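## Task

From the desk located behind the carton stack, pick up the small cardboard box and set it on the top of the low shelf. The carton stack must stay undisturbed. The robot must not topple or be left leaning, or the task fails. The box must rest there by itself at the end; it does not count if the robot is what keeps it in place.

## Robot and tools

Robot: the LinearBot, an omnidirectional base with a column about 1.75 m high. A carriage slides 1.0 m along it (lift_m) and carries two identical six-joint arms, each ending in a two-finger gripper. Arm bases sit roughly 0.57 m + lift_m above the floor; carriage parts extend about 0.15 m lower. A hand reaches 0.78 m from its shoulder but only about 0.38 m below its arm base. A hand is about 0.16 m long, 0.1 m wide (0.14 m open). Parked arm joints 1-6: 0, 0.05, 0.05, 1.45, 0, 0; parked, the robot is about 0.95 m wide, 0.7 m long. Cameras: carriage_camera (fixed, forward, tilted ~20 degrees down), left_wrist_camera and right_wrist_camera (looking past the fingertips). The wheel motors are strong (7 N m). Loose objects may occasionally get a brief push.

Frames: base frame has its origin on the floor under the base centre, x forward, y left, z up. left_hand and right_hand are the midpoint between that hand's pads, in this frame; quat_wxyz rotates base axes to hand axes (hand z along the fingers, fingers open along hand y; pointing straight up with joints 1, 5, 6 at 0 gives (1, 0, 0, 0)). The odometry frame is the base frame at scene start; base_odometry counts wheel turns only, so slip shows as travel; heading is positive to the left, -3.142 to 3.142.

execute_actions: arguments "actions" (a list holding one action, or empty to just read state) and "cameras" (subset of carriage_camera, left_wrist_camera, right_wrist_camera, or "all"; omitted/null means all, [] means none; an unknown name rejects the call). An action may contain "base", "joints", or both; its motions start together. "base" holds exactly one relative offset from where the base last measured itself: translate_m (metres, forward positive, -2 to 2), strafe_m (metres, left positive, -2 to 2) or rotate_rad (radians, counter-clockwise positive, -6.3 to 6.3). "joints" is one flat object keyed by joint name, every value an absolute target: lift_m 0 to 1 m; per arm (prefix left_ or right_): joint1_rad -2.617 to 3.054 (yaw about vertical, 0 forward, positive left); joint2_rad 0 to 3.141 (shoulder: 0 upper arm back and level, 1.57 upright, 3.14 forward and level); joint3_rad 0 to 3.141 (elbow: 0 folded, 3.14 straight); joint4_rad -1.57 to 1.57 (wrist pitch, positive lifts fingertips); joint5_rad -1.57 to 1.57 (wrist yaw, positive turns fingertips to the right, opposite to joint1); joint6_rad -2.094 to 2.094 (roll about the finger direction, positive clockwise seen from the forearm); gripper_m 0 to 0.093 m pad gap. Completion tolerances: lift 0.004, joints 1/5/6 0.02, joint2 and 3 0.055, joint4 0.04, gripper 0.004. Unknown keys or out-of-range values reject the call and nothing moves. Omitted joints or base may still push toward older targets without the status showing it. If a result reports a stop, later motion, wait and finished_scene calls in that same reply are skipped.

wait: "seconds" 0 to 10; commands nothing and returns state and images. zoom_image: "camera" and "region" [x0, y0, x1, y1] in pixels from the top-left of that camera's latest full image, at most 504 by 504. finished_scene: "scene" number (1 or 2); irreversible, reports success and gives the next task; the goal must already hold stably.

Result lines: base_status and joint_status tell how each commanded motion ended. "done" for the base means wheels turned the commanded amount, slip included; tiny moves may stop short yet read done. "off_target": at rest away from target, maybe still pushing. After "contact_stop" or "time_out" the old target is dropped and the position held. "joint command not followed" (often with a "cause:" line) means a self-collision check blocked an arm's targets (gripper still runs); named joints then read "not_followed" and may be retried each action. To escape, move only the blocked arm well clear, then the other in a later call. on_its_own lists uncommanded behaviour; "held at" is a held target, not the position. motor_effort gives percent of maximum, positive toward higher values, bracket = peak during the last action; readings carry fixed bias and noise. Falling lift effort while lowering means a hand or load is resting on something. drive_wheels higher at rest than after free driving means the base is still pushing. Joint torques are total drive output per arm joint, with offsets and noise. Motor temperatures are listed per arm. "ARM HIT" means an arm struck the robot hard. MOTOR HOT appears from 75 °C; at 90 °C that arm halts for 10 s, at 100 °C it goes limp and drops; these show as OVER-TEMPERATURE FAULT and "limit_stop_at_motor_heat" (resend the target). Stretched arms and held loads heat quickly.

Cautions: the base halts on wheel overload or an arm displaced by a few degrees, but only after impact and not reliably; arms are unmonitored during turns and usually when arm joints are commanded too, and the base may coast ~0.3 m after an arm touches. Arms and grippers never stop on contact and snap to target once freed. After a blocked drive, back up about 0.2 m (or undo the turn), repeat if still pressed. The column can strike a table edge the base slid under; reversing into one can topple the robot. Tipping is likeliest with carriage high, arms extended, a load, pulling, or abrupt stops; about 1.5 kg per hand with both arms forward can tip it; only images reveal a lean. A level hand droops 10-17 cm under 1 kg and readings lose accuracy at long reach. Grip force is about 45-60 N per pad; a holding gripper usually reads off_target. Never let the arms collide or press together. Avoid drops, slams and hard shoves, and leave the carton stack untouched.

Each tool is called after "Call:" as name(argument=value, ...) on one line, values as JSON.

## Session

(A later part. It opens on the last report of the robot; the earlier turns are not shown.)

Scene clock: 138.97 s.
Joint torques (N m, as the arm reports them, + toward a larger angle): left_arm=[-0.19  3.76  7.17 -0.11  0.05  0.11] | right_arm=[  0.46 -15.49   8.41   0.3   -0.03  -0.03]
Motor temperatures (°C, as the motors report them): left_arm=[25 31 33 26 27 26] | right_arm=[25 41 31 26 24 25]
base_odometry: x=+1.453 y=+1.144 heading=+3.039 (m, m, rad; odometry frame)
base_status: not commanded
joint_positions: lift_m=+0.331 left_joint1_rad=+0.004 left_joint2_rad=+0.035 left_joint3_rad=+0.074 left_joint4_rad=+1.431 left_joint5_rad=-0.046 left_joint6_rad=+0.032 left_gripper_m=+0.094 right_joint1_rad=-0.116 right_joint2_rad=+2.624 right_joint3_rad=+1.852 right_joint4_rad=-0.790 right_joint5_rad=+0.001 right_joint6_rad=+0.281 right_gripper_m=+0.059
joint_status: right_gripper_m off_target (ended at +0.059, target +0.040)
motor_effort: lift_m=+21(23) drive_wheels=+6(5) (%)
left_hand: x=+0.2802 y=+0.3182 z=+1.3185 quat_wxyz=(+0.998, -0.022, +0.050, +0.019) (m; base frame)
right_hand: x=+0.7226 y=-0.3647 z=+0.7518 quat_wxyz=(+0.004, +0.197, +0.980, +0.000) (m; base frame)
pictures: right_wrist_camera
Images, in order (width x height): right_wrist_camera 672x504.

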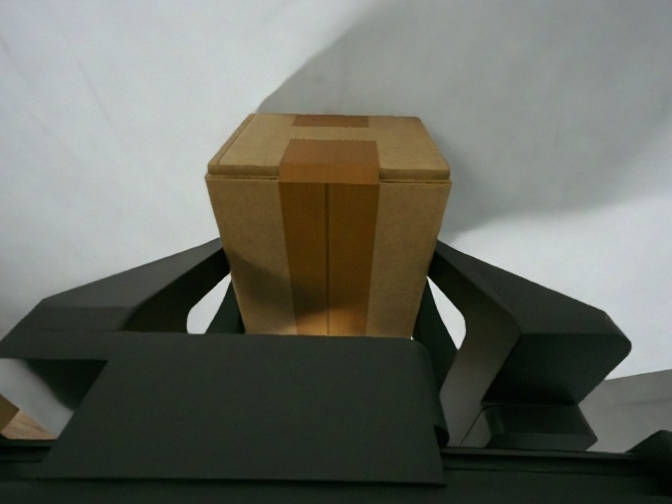

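Call:
execute_actions(actions=[{"joints":{"lift_m":0.40}}], cameras=[])

Call:
execute_actions(actions=[{"joints":{"lift_m":0.6,"right_joint1_rad":0,"right_joint2_rad":1.2,"right_joint3_rad":1.0,"right_joint4_rad":-1.37,"right_joint6_rad":0}}], cameras=["carriage_camera","right_wrist_camera"])

Scene clock: 144.20 s.
Joint torques (N m, as the arm reports them, + toward a larger angle): left_arm=[-0.2   3.78  7.09 -0.13  0.06  0.09] | right_arm=[  0.45 -15.08   8.59   0.3   -0.03  -0.04]
Motor temperatures (°C, as the motors report them): left_arm=[25 31 33 26 27 26] | right_arm=[25 42 31 26 24 25]
base_odometry: x=+1.453 y=+1.144 heading=+3.039 (m, m, rad; odometry frame)
base_status: not commanded
joint_positions: lift_m=+0.400 left_joint1_rad=+0.004 left_joint2_rad=+0.035 left_joint3_rad=+0.074 left_joint4_rad=+1.431 left_joint5_rad=-0.046 left_joint6_rad=+0.032 left_gripper_m=+0.094 right_joint1_rad=-0.116 right_joint2_rad=+2.618 right_joint3_rad=+1.852 right_joint4_rad=-0.789 right_joint5_rad=+0.001 right_joint6_rad=+0.281 right_gripper_m=+0.059
joint_status: all done
motor_effort: lift_m=+23(27) drive_wheels=+6(6) (%)
left_hand: x=+0.2801 y=+0.3182 z=+1.3876 quat_wxyz=(+0.998, -0.022, +0.050, +0.019) (m; base frame)
right_hand: x=+0.7244 y=-0.3649 z=+0.8237 quat_wxyz=(+0.008, +0.197, +0.980, +0.000) (m; base frame)
pictures: none
No camera images: the call's "cameras" was empty. Leave "cameras" out to get every camera's image.

Scene clock: 145.87 s.
Joint torques (N m, as the arm reports them, + toward a larger angle): left_arm=[-0.2   3.79  7.12 -0.13  0.08  0.11] | right_arm=[-0.91 -3.71  5.98  0.38 -0.01 -0.04]
Motor temperatures (°C, as the motors report them): left_arm=[25 31 33 26 27 26] | right_arm=[25 42 31 26 24 25]
base_odometry: x=+1.453 y=+1.144 heading=+3.039 (m, m, rad; odometry frame)
base_status: not commanded
joint_positions: lift_m=+0.600 left_joint1_rad=+0.004 left_joint2_rad=+0.035 left_joint3_rad=+0.074 left_joint4_rad=+1.431 left_joint5_rad=-0.046 left_joint6_rad=+0.032 left_gripper_m=+0.094 right_joint1_rad=+0.009 right_joint2_rad=+1.207 right_joint3_rad=+1.025 right_joint4_rad=-1.372 right_joint5_rad=-0.003 right_joint6_rad=+0.006 right_gripper_m=+0.059
joint_status: all done
motor_effort: lift_m=+23(30) drive_wheels=+5(6) (%)
left_hand: x=+0.2802 y=+0.3182 z=+1.5876 quat_wxyz=(+0.998, -0.022, +0.050, +0.019) (m; base frame)
right_hand: x=+0.4391 y=-0.3081 z=+1.2799 quat_wxyz=(+0.008, -0.001, +1.000, +0.002) (m; base frame)
pictures: carriage_camera, right_wrist_camera
Images, in order (width x height): carriage_camera 672x504, right_wrist_camera 672x504.

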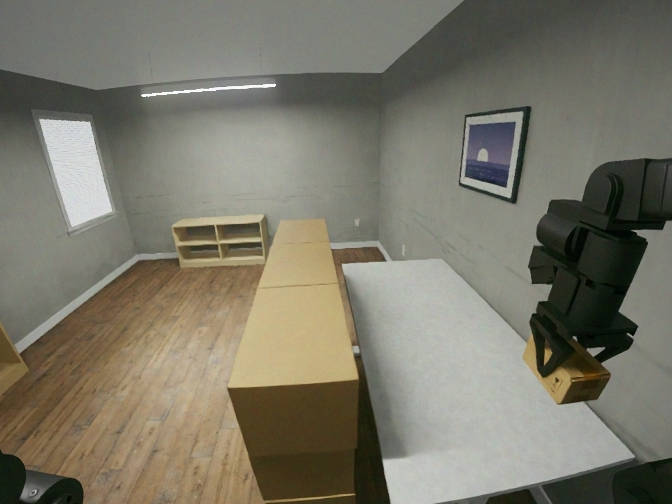

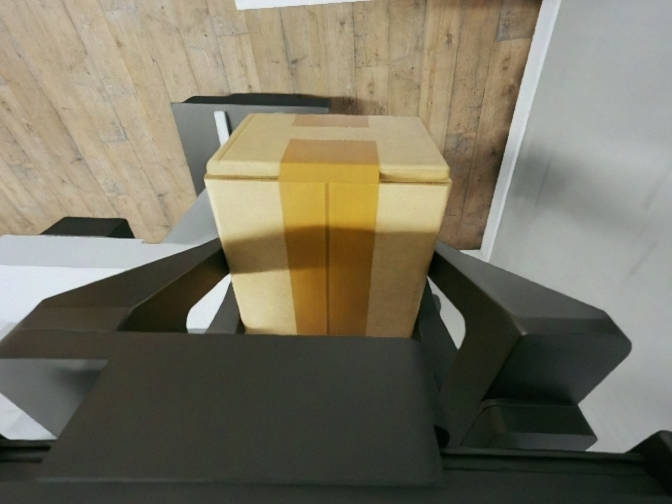

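Call:
execute_actions(actions=[{"base":{"strafe_m":1.5}}], cameras=["carriage_camera"])

Call:
execute_actions(actions=[{"base":{"translate_m":2.0},"joints":{"lift_m":0.3}}], cameras=["carriage_camera"])

Scene clock: 156.20 s.
Joint torques (N m, as the arm reports them, + toward a larger angle): left_arm=[-0.26  3.74  7.13 -0.17  0.09  0.1 ] | right_arm=[-0.94 -3.72  6.04  0.35 -0.05 -0.03]
Motor temperatures (°C, as the motors report them): left_arm=[25 31 33 26 27 26] | right_arm=[25 39 31 26 24 25]
base_odometry: x=+1.299 y=-0.348 heading=+3.039 (m, m, rad; odometry frame)
base_status: done
joint_positions: lift_m=+0.600 left_joint1_rad=+0.004 left_joint2_rad=+0.035 left_joint3_rad=+0.074 left_joint4_rad=+1.431 left_joint5_rad=-0.046 left_joint6_rad=+0.032 left_gripper_m=+0.094 right_joint1_rad=+0.009 right_joint2_rad=+1.207 right_joint3_rad=+1.025 right_joint4_rad=-1.372 right_joint5_rad=-0.002 right_joint6_rad=+0.006 right_gripper_m=+0.059
joint_status: not commanded
motor_effort: lift_m=+24(22) drive_wheels=+0(13) (%)
left_hand: x=+0.2802 y=+0.3182 z=+1.5876 quat_wxyz=(+0.998, -0.022, +0.050, +0.019) (m; base frame)
right_hand: x=+0.4391 y=-0.3083 z=+1.2799 quat_wxyz=(+0.008, -0.001, +1.000, +0.001) (m; base frame)
pictures: carriage_camera
Images, in order (width x height): carriage_camera 672x504.

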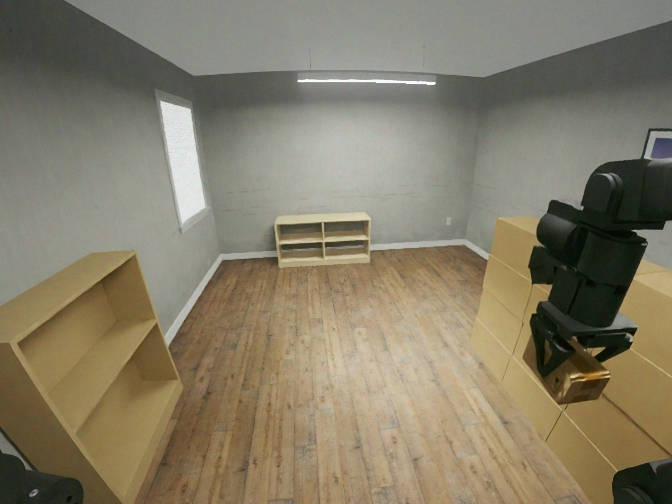

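Scene clock: 162.50 s.
Joint torques (N m, as the arm reports them, + toward a larger angle): left_arm=[-0.24  3.77  7.19 -0.16  0.06  0.11] | right_arm=[-0.9  -3.68  7.08  0.33 -0.03 -0.03]
Motor temperatures (°C, as the motors report them): left_arm=[25 31 34 26 27 26] | right_arm=[25 37 30 26 24 25]
base_odometry: x=-0.691 y=-0.144 heading=+3.039 (m, m, rad; odometry frame)
base_status: done
joint_positions: lift_m=+0.300 left_joint1_rad=+0.004 left_joint2_rad=+0.035 left_joint3_rad=+0.074 left_joint4_rad=+1.432 left_joint5_rad=-0.046 left_joint6_rad=+0.032 left_gripper_m=+0.094 right_joint1_rad=+0.009 right_joint2_rad=+1.207 right_joint3_rad=+1.012 right_joint4_rad=-1.372 right_joint5_rad=-0.002 right_joint6_rad=+0.006 right_gripper_m=+0.059
joint_status: all done
motor_effort: lift_m=+23(20) drive_wheels=-3(16) (%)
left_hand: x=+0.2798 y=+0.3182 z=+1.2875 quat_wxyz=(+0.998, -0.022, +0.050, +0.019) (m; base frame)
right_hand: x=+0.4362 y=-0.3083 z=+0.9765 quat_wxyz=(+0.002, -0.001, +1.000, +0.001) (m; base frame)
pictures: carriage_camera
Images, in order (width x height): carriage_camera 672x504.

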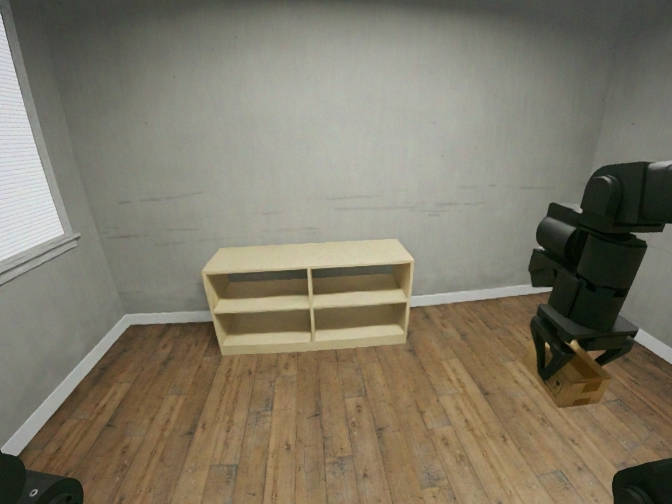

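Call:
execute_actions(actions=[{"base":{"translate_m":1.2},"joints":{"lift_m":0.28,"right_joint1_rad":0.3,"right_joint2_rad":2.62,"right_joint3_rad":1.865,"right_joint4_rad":-0.8,"right_joint6_rad":0.2}}], cameras=["carriage_camera","right_wrist_camera"])

Scene clock: 174.27 s.
Joint torques (N m, as the arm reports them, + toward a larger angle): left_arm=[-0.15  3.81  7.08 -0.14  0.07  0.11] | right_arm=[ -0.02 -16.14   9.58   0.26  -0.04   0.08]
Motor temperatures (°C, as the motors report them): left_arm=[25 31 34 26 27 26] | right_arm=[25 38 31 26 24 25]
base_odometry: x=-1.885 y=-0.021 heading=+3.039 (m, m, rad; odometry frame)
base_status: done
joint_positions: lift_m=+0.280 left_joint1_rad=+0.004 left_joint2_rad=+0.035 left_joint3_rad=+0.074 left_joint4_rad=+1.433 left_joint5_rad=-0.046 left_joint6_rad=+0.032 left_gripper_m=+0.094 right_joint1_rad=+0.298 right_joint2_rad=+2.634 right_joint3_rad=+1.836 right_joint4_rad=-0.802 right_joint5_rad=+0.000 right_joint6_rad=+0.194 right_gripper_m=+0.059
joint_status: all done
motor_effort: lift_m=+24(22) drive_wheels=-2(13) (%)
left_hand: x=+0.2796 y=+0.3182 z=+1.2676 quat_wxyz=(+0.998, -0.022, +0.049, +0.019) (m; base frame)
right_hand: x=+0.6944 y=-0.1758 z=+0.6932 quat_wxyz=(-0.014, -0.052, +0.999, -0.004) (m; base frame)
pictures: carriage_camera, right_wrist_camera
Images, in order (width x height): carriage_camera 672x504, right_wrist_camera 672x504.

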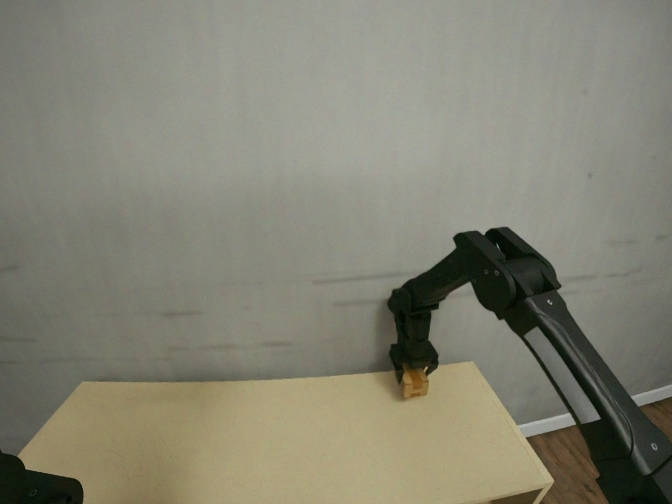

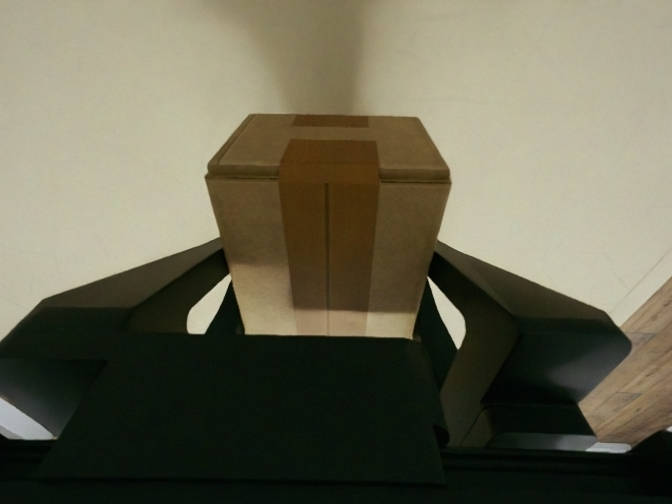

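Call:
execute_actions(actions=[{"joints":{"lift_m":0.225,"right_joint4_rad":-0.765}}], cameras=["carriage_camera","right_wrist_camera"])

Scene clock: 176.33 s.
Joint torques (N m, as the arm reports them, + toward a larger angle): left_arm=[-0.27  3.72  7.03 -0.13  0.08  0.12] | right_arm=[ -0.04 -15.98   8.9    0.36  -0.03   0.08]
Motor temperatures (°C, as the motors report them): left_arm=[25 31 34 26 27 26] | right_arm=[25 38 31 26 24 25]
base_odometry: x=-1.885 y=-0.021 heading=+3.039 (m, m, rad; odometry frame)
base_status: not commanded
joint_positions: lift_m=+0.225 left_joint1_rad=+0.004 left_joint2_rad=+0.035 left_joint3_rad=+0.074 left_joint4_rad=+1.433 left_joint5_rad=-0.046 left_joint6_rad=+0.032 left_gripper_m=+0.094 right_joint1_rad=+0.298 right_joint2_rad=+2.631 right_joint3_rad=+1.847 right_joint4_rad=-0.768 right_joint5_rad=+0.001 right_joint6_rad=+0.194 right_gripper_m=+0.059
joint_status: all done
motor_effort: lift_m=+23(23) drive_wheels=-2(2) (%)
left_hand: x=+0.2797 y=+0.3182 z=+1.2125 quat_wxyz=(+0.998, -0.022, +0.049, +0.019) (m; base frame)
right_hand: x=+0.7072 y=-0.1720 z=+0.6420 quat_wxyz=(+0.009, -0.052, +0.999, +0.002) (m; base frame)
pictures: carriage_camera, right_wrist_camera
Images, in order (width x height): carriage_camera 672x504, right_wrist_camera 672x504.

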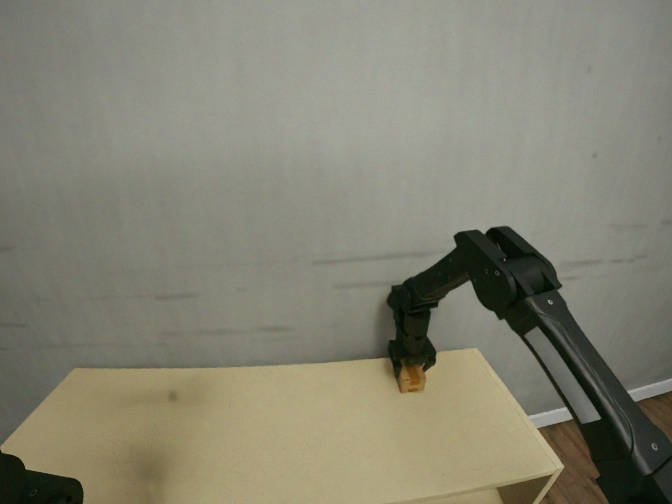

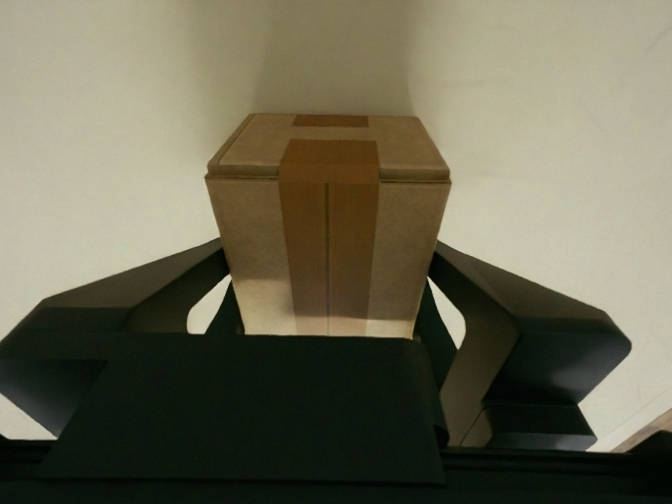

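Call:
execute_actions(actions=[{"joints":{"lift_m":0.208}}], cameras=["right_wrist_camera"])

Scene clock: 179.17 s.
Joint torques (N m, as the arm reports them, + toward a larger angle): left_arm=[-0.25  3.75  7.23 -0.16  0.07  0.12] | right_arm=[ -0.03 -13.58   8.47   0.69  -0.08   0.07]
Motor temperatures (°C, as the motors report them): left_arm=[25 31 34 26 27 26] | right_arm=[25 40 31 26 24 25]
base_odometry: x=-1.885 y=-0.021 heading=+3.039 (m, m, rad; odometry frame)
base_status: not commanded
joint_positions: lift_m=+0.208 left_joint1_rad=+0.004 left_joint2_rad=+0.035 left_joint3_rad=+0.074 left_joint4_rad=+1.433 left_joint5_rad=-0.046 left_joint6_rad=+0.032 left_gripper_m=+0.094 right_joint1_rad=+0.298 right_joint2_rad=+2.599 right_joint3_rad=+1.854 right_joint4_rad=-0.797 right_joint5_rad=+0.003 right_joint6_rad=+0.195 right_gripper_m=+0.059
joint_status: all done
motor_effort: lift_m=+23(20) drive_wheels=-2(2) (%)
left_hand: x=+0.2797 y=+0.3182 z=+1.1956 quat_wxyz=(+0.998, -0.022, +0.049, +0.019) (m; base frame)
right_hand: x=+0.7099 y=-0.1715 z=+0.6405 quat_wxyz=(+0.014, -0.052, +0.999, +0.002) (m; base frame)
pictures: right_wrist_camera
Images, in order (width x height): right_wrist_camera 672x504.

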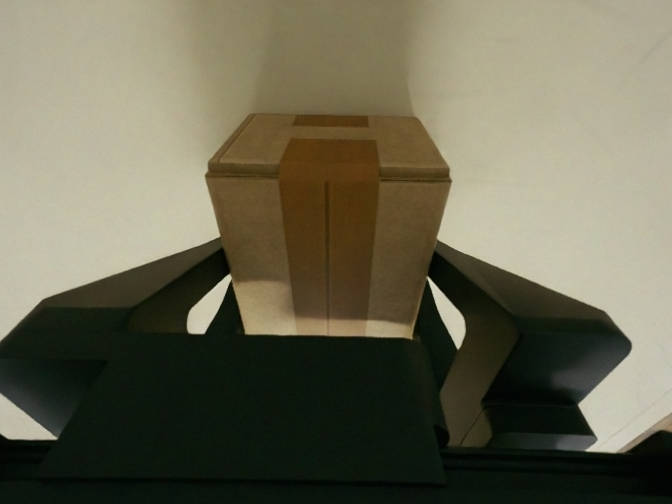

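Call:
execute_actions(actions=[{"joints":{"right_gripper_m":0.093,"right_joint2_rad":2.595,"right_joint4_rad":-0.795}}], cameras=[])

Call:
execute_actions(actions=[{"joints":{"lift_m":0.3}}], cameras=["carriage_camera","right_wrist_camera"])

Scene clock: 182.17 s.
Joint torques (N m, as the arm reports them, + toward a larger angle): left_arm=[-0.24  3.74  7.07 -0.16  0.05  0.11] | right_arm=[ -0.06 -15.39   8.49   0.42  -0.06   0.07]
Motor temperatures (°C, as the motors report them): left_arm=[25 31 34 26 27 26] | right_arm=[25 40 31 26 24 25]
base_odometry: x=-1.885 y=-0.021 heading=+3.039 (m, m, rad; odometry frame)
base_status: not commanded
joint_positions: lift_m=+0.208 left_joint1_rad=+0.004 left_joint2_rad=+0.035 left_joint3_rad=+0.074 left_joint4_rad=+1.433 left_joint5_rad=-0.046 left_joint6_rad=+0.032 left_gripper_m=+0.094 right_joint1_rad=+0.298 right_joint2_rad=+2.597 right_joint3_rad=+1.854 right_joint4_rad=-0.802 right_joint5_rad=+0.003 right_joint6_rad=+0.195 right_gripper_m=+0.093
joint_status: all done
motor_effort: lift_m=+20(20) drive_wheels=-1(2) (%)
left_hand: x=+0.2797 y=+0.3182 z=+1.1956 quat_wxyz=(+0.998, -0.022, +0.049, +0.019) (m; base frame)
right_hand: x=+0.7092 y=-0.1717 z=+0.6415 quat_wxyz=(+0.012, -0.052, +0.999, +0.002) (m; base frame)
pictures: none
No camera images: the call's "cameras" was empty. Leave "cameras" out to get every camera's image.

Scene clock: 183.07 s.
Joint torques (N m, as the arm reports them, + toward a larger angle): left_arm=[-0.16  3.76  7.11 -0.16  0.08  0.11] | right_arm=[ -0.1  -14.84   8.64   0.37  -0.06   0.07]
Motor temperatures (°C, as the motors report them): left_arm=[25 31 34 26 27 26] | right_arm=[25 41 31 26 24 25]
base_odometry: x=-1.885 y=-0.021 heading=+3.039 (m, m, rad; odometry frame)
base_status: not commanded
joint_positions: lift_m=+0.300 left_joint1_rad=+0.004 left_joint2_rad=+0.035 left_joint3_rad=+0.074 left_joint4_rad=+1.432 left_joint5_rad=-0.046 left_joint6_rad=+0.032 left_gripper_m=+0.094 right_joint1_rad=+0.298 right_joint2_rad=+2.590 right_joint3_rad=+1.854 right_joint4_rad=-0.795 right_joint5_rad=+0.002 right_joint6_rad=+0.195 right_gripper_m=+0.093
joint_status: all done
motor_effort: lift_m=+21(26) drive_wheels=+4(2) (%)
left_hand: x=+0.2798 y=+0.3182 z=+1.2876 quat_wxyz=(+0.998, -0.022, +0.050, +0.019) (m; base frame)
right_hand: x=+0.7126 y=-0.1706 z=+0.7371 quat_wxyz=(+0.020, -0.052, +0.998, +0.004) (m; base frame)
pictures: carriage_camera, right_wrist_camera
Images, in order (width x height): carriage_camera 672x504, right_wrist_camera 672x504.

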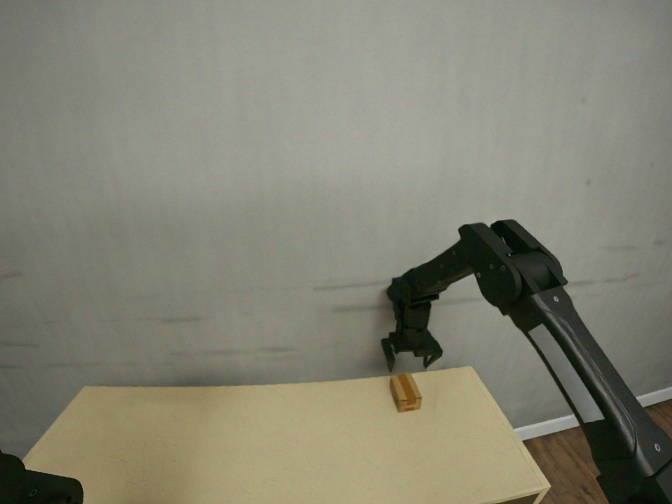

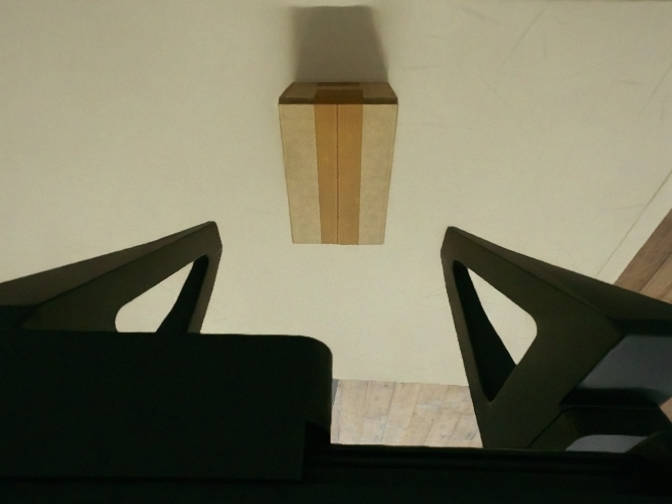

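The box is resting on the low shelf.

Call:
finished_scene(scene=1)

The scene is finished: the task was done.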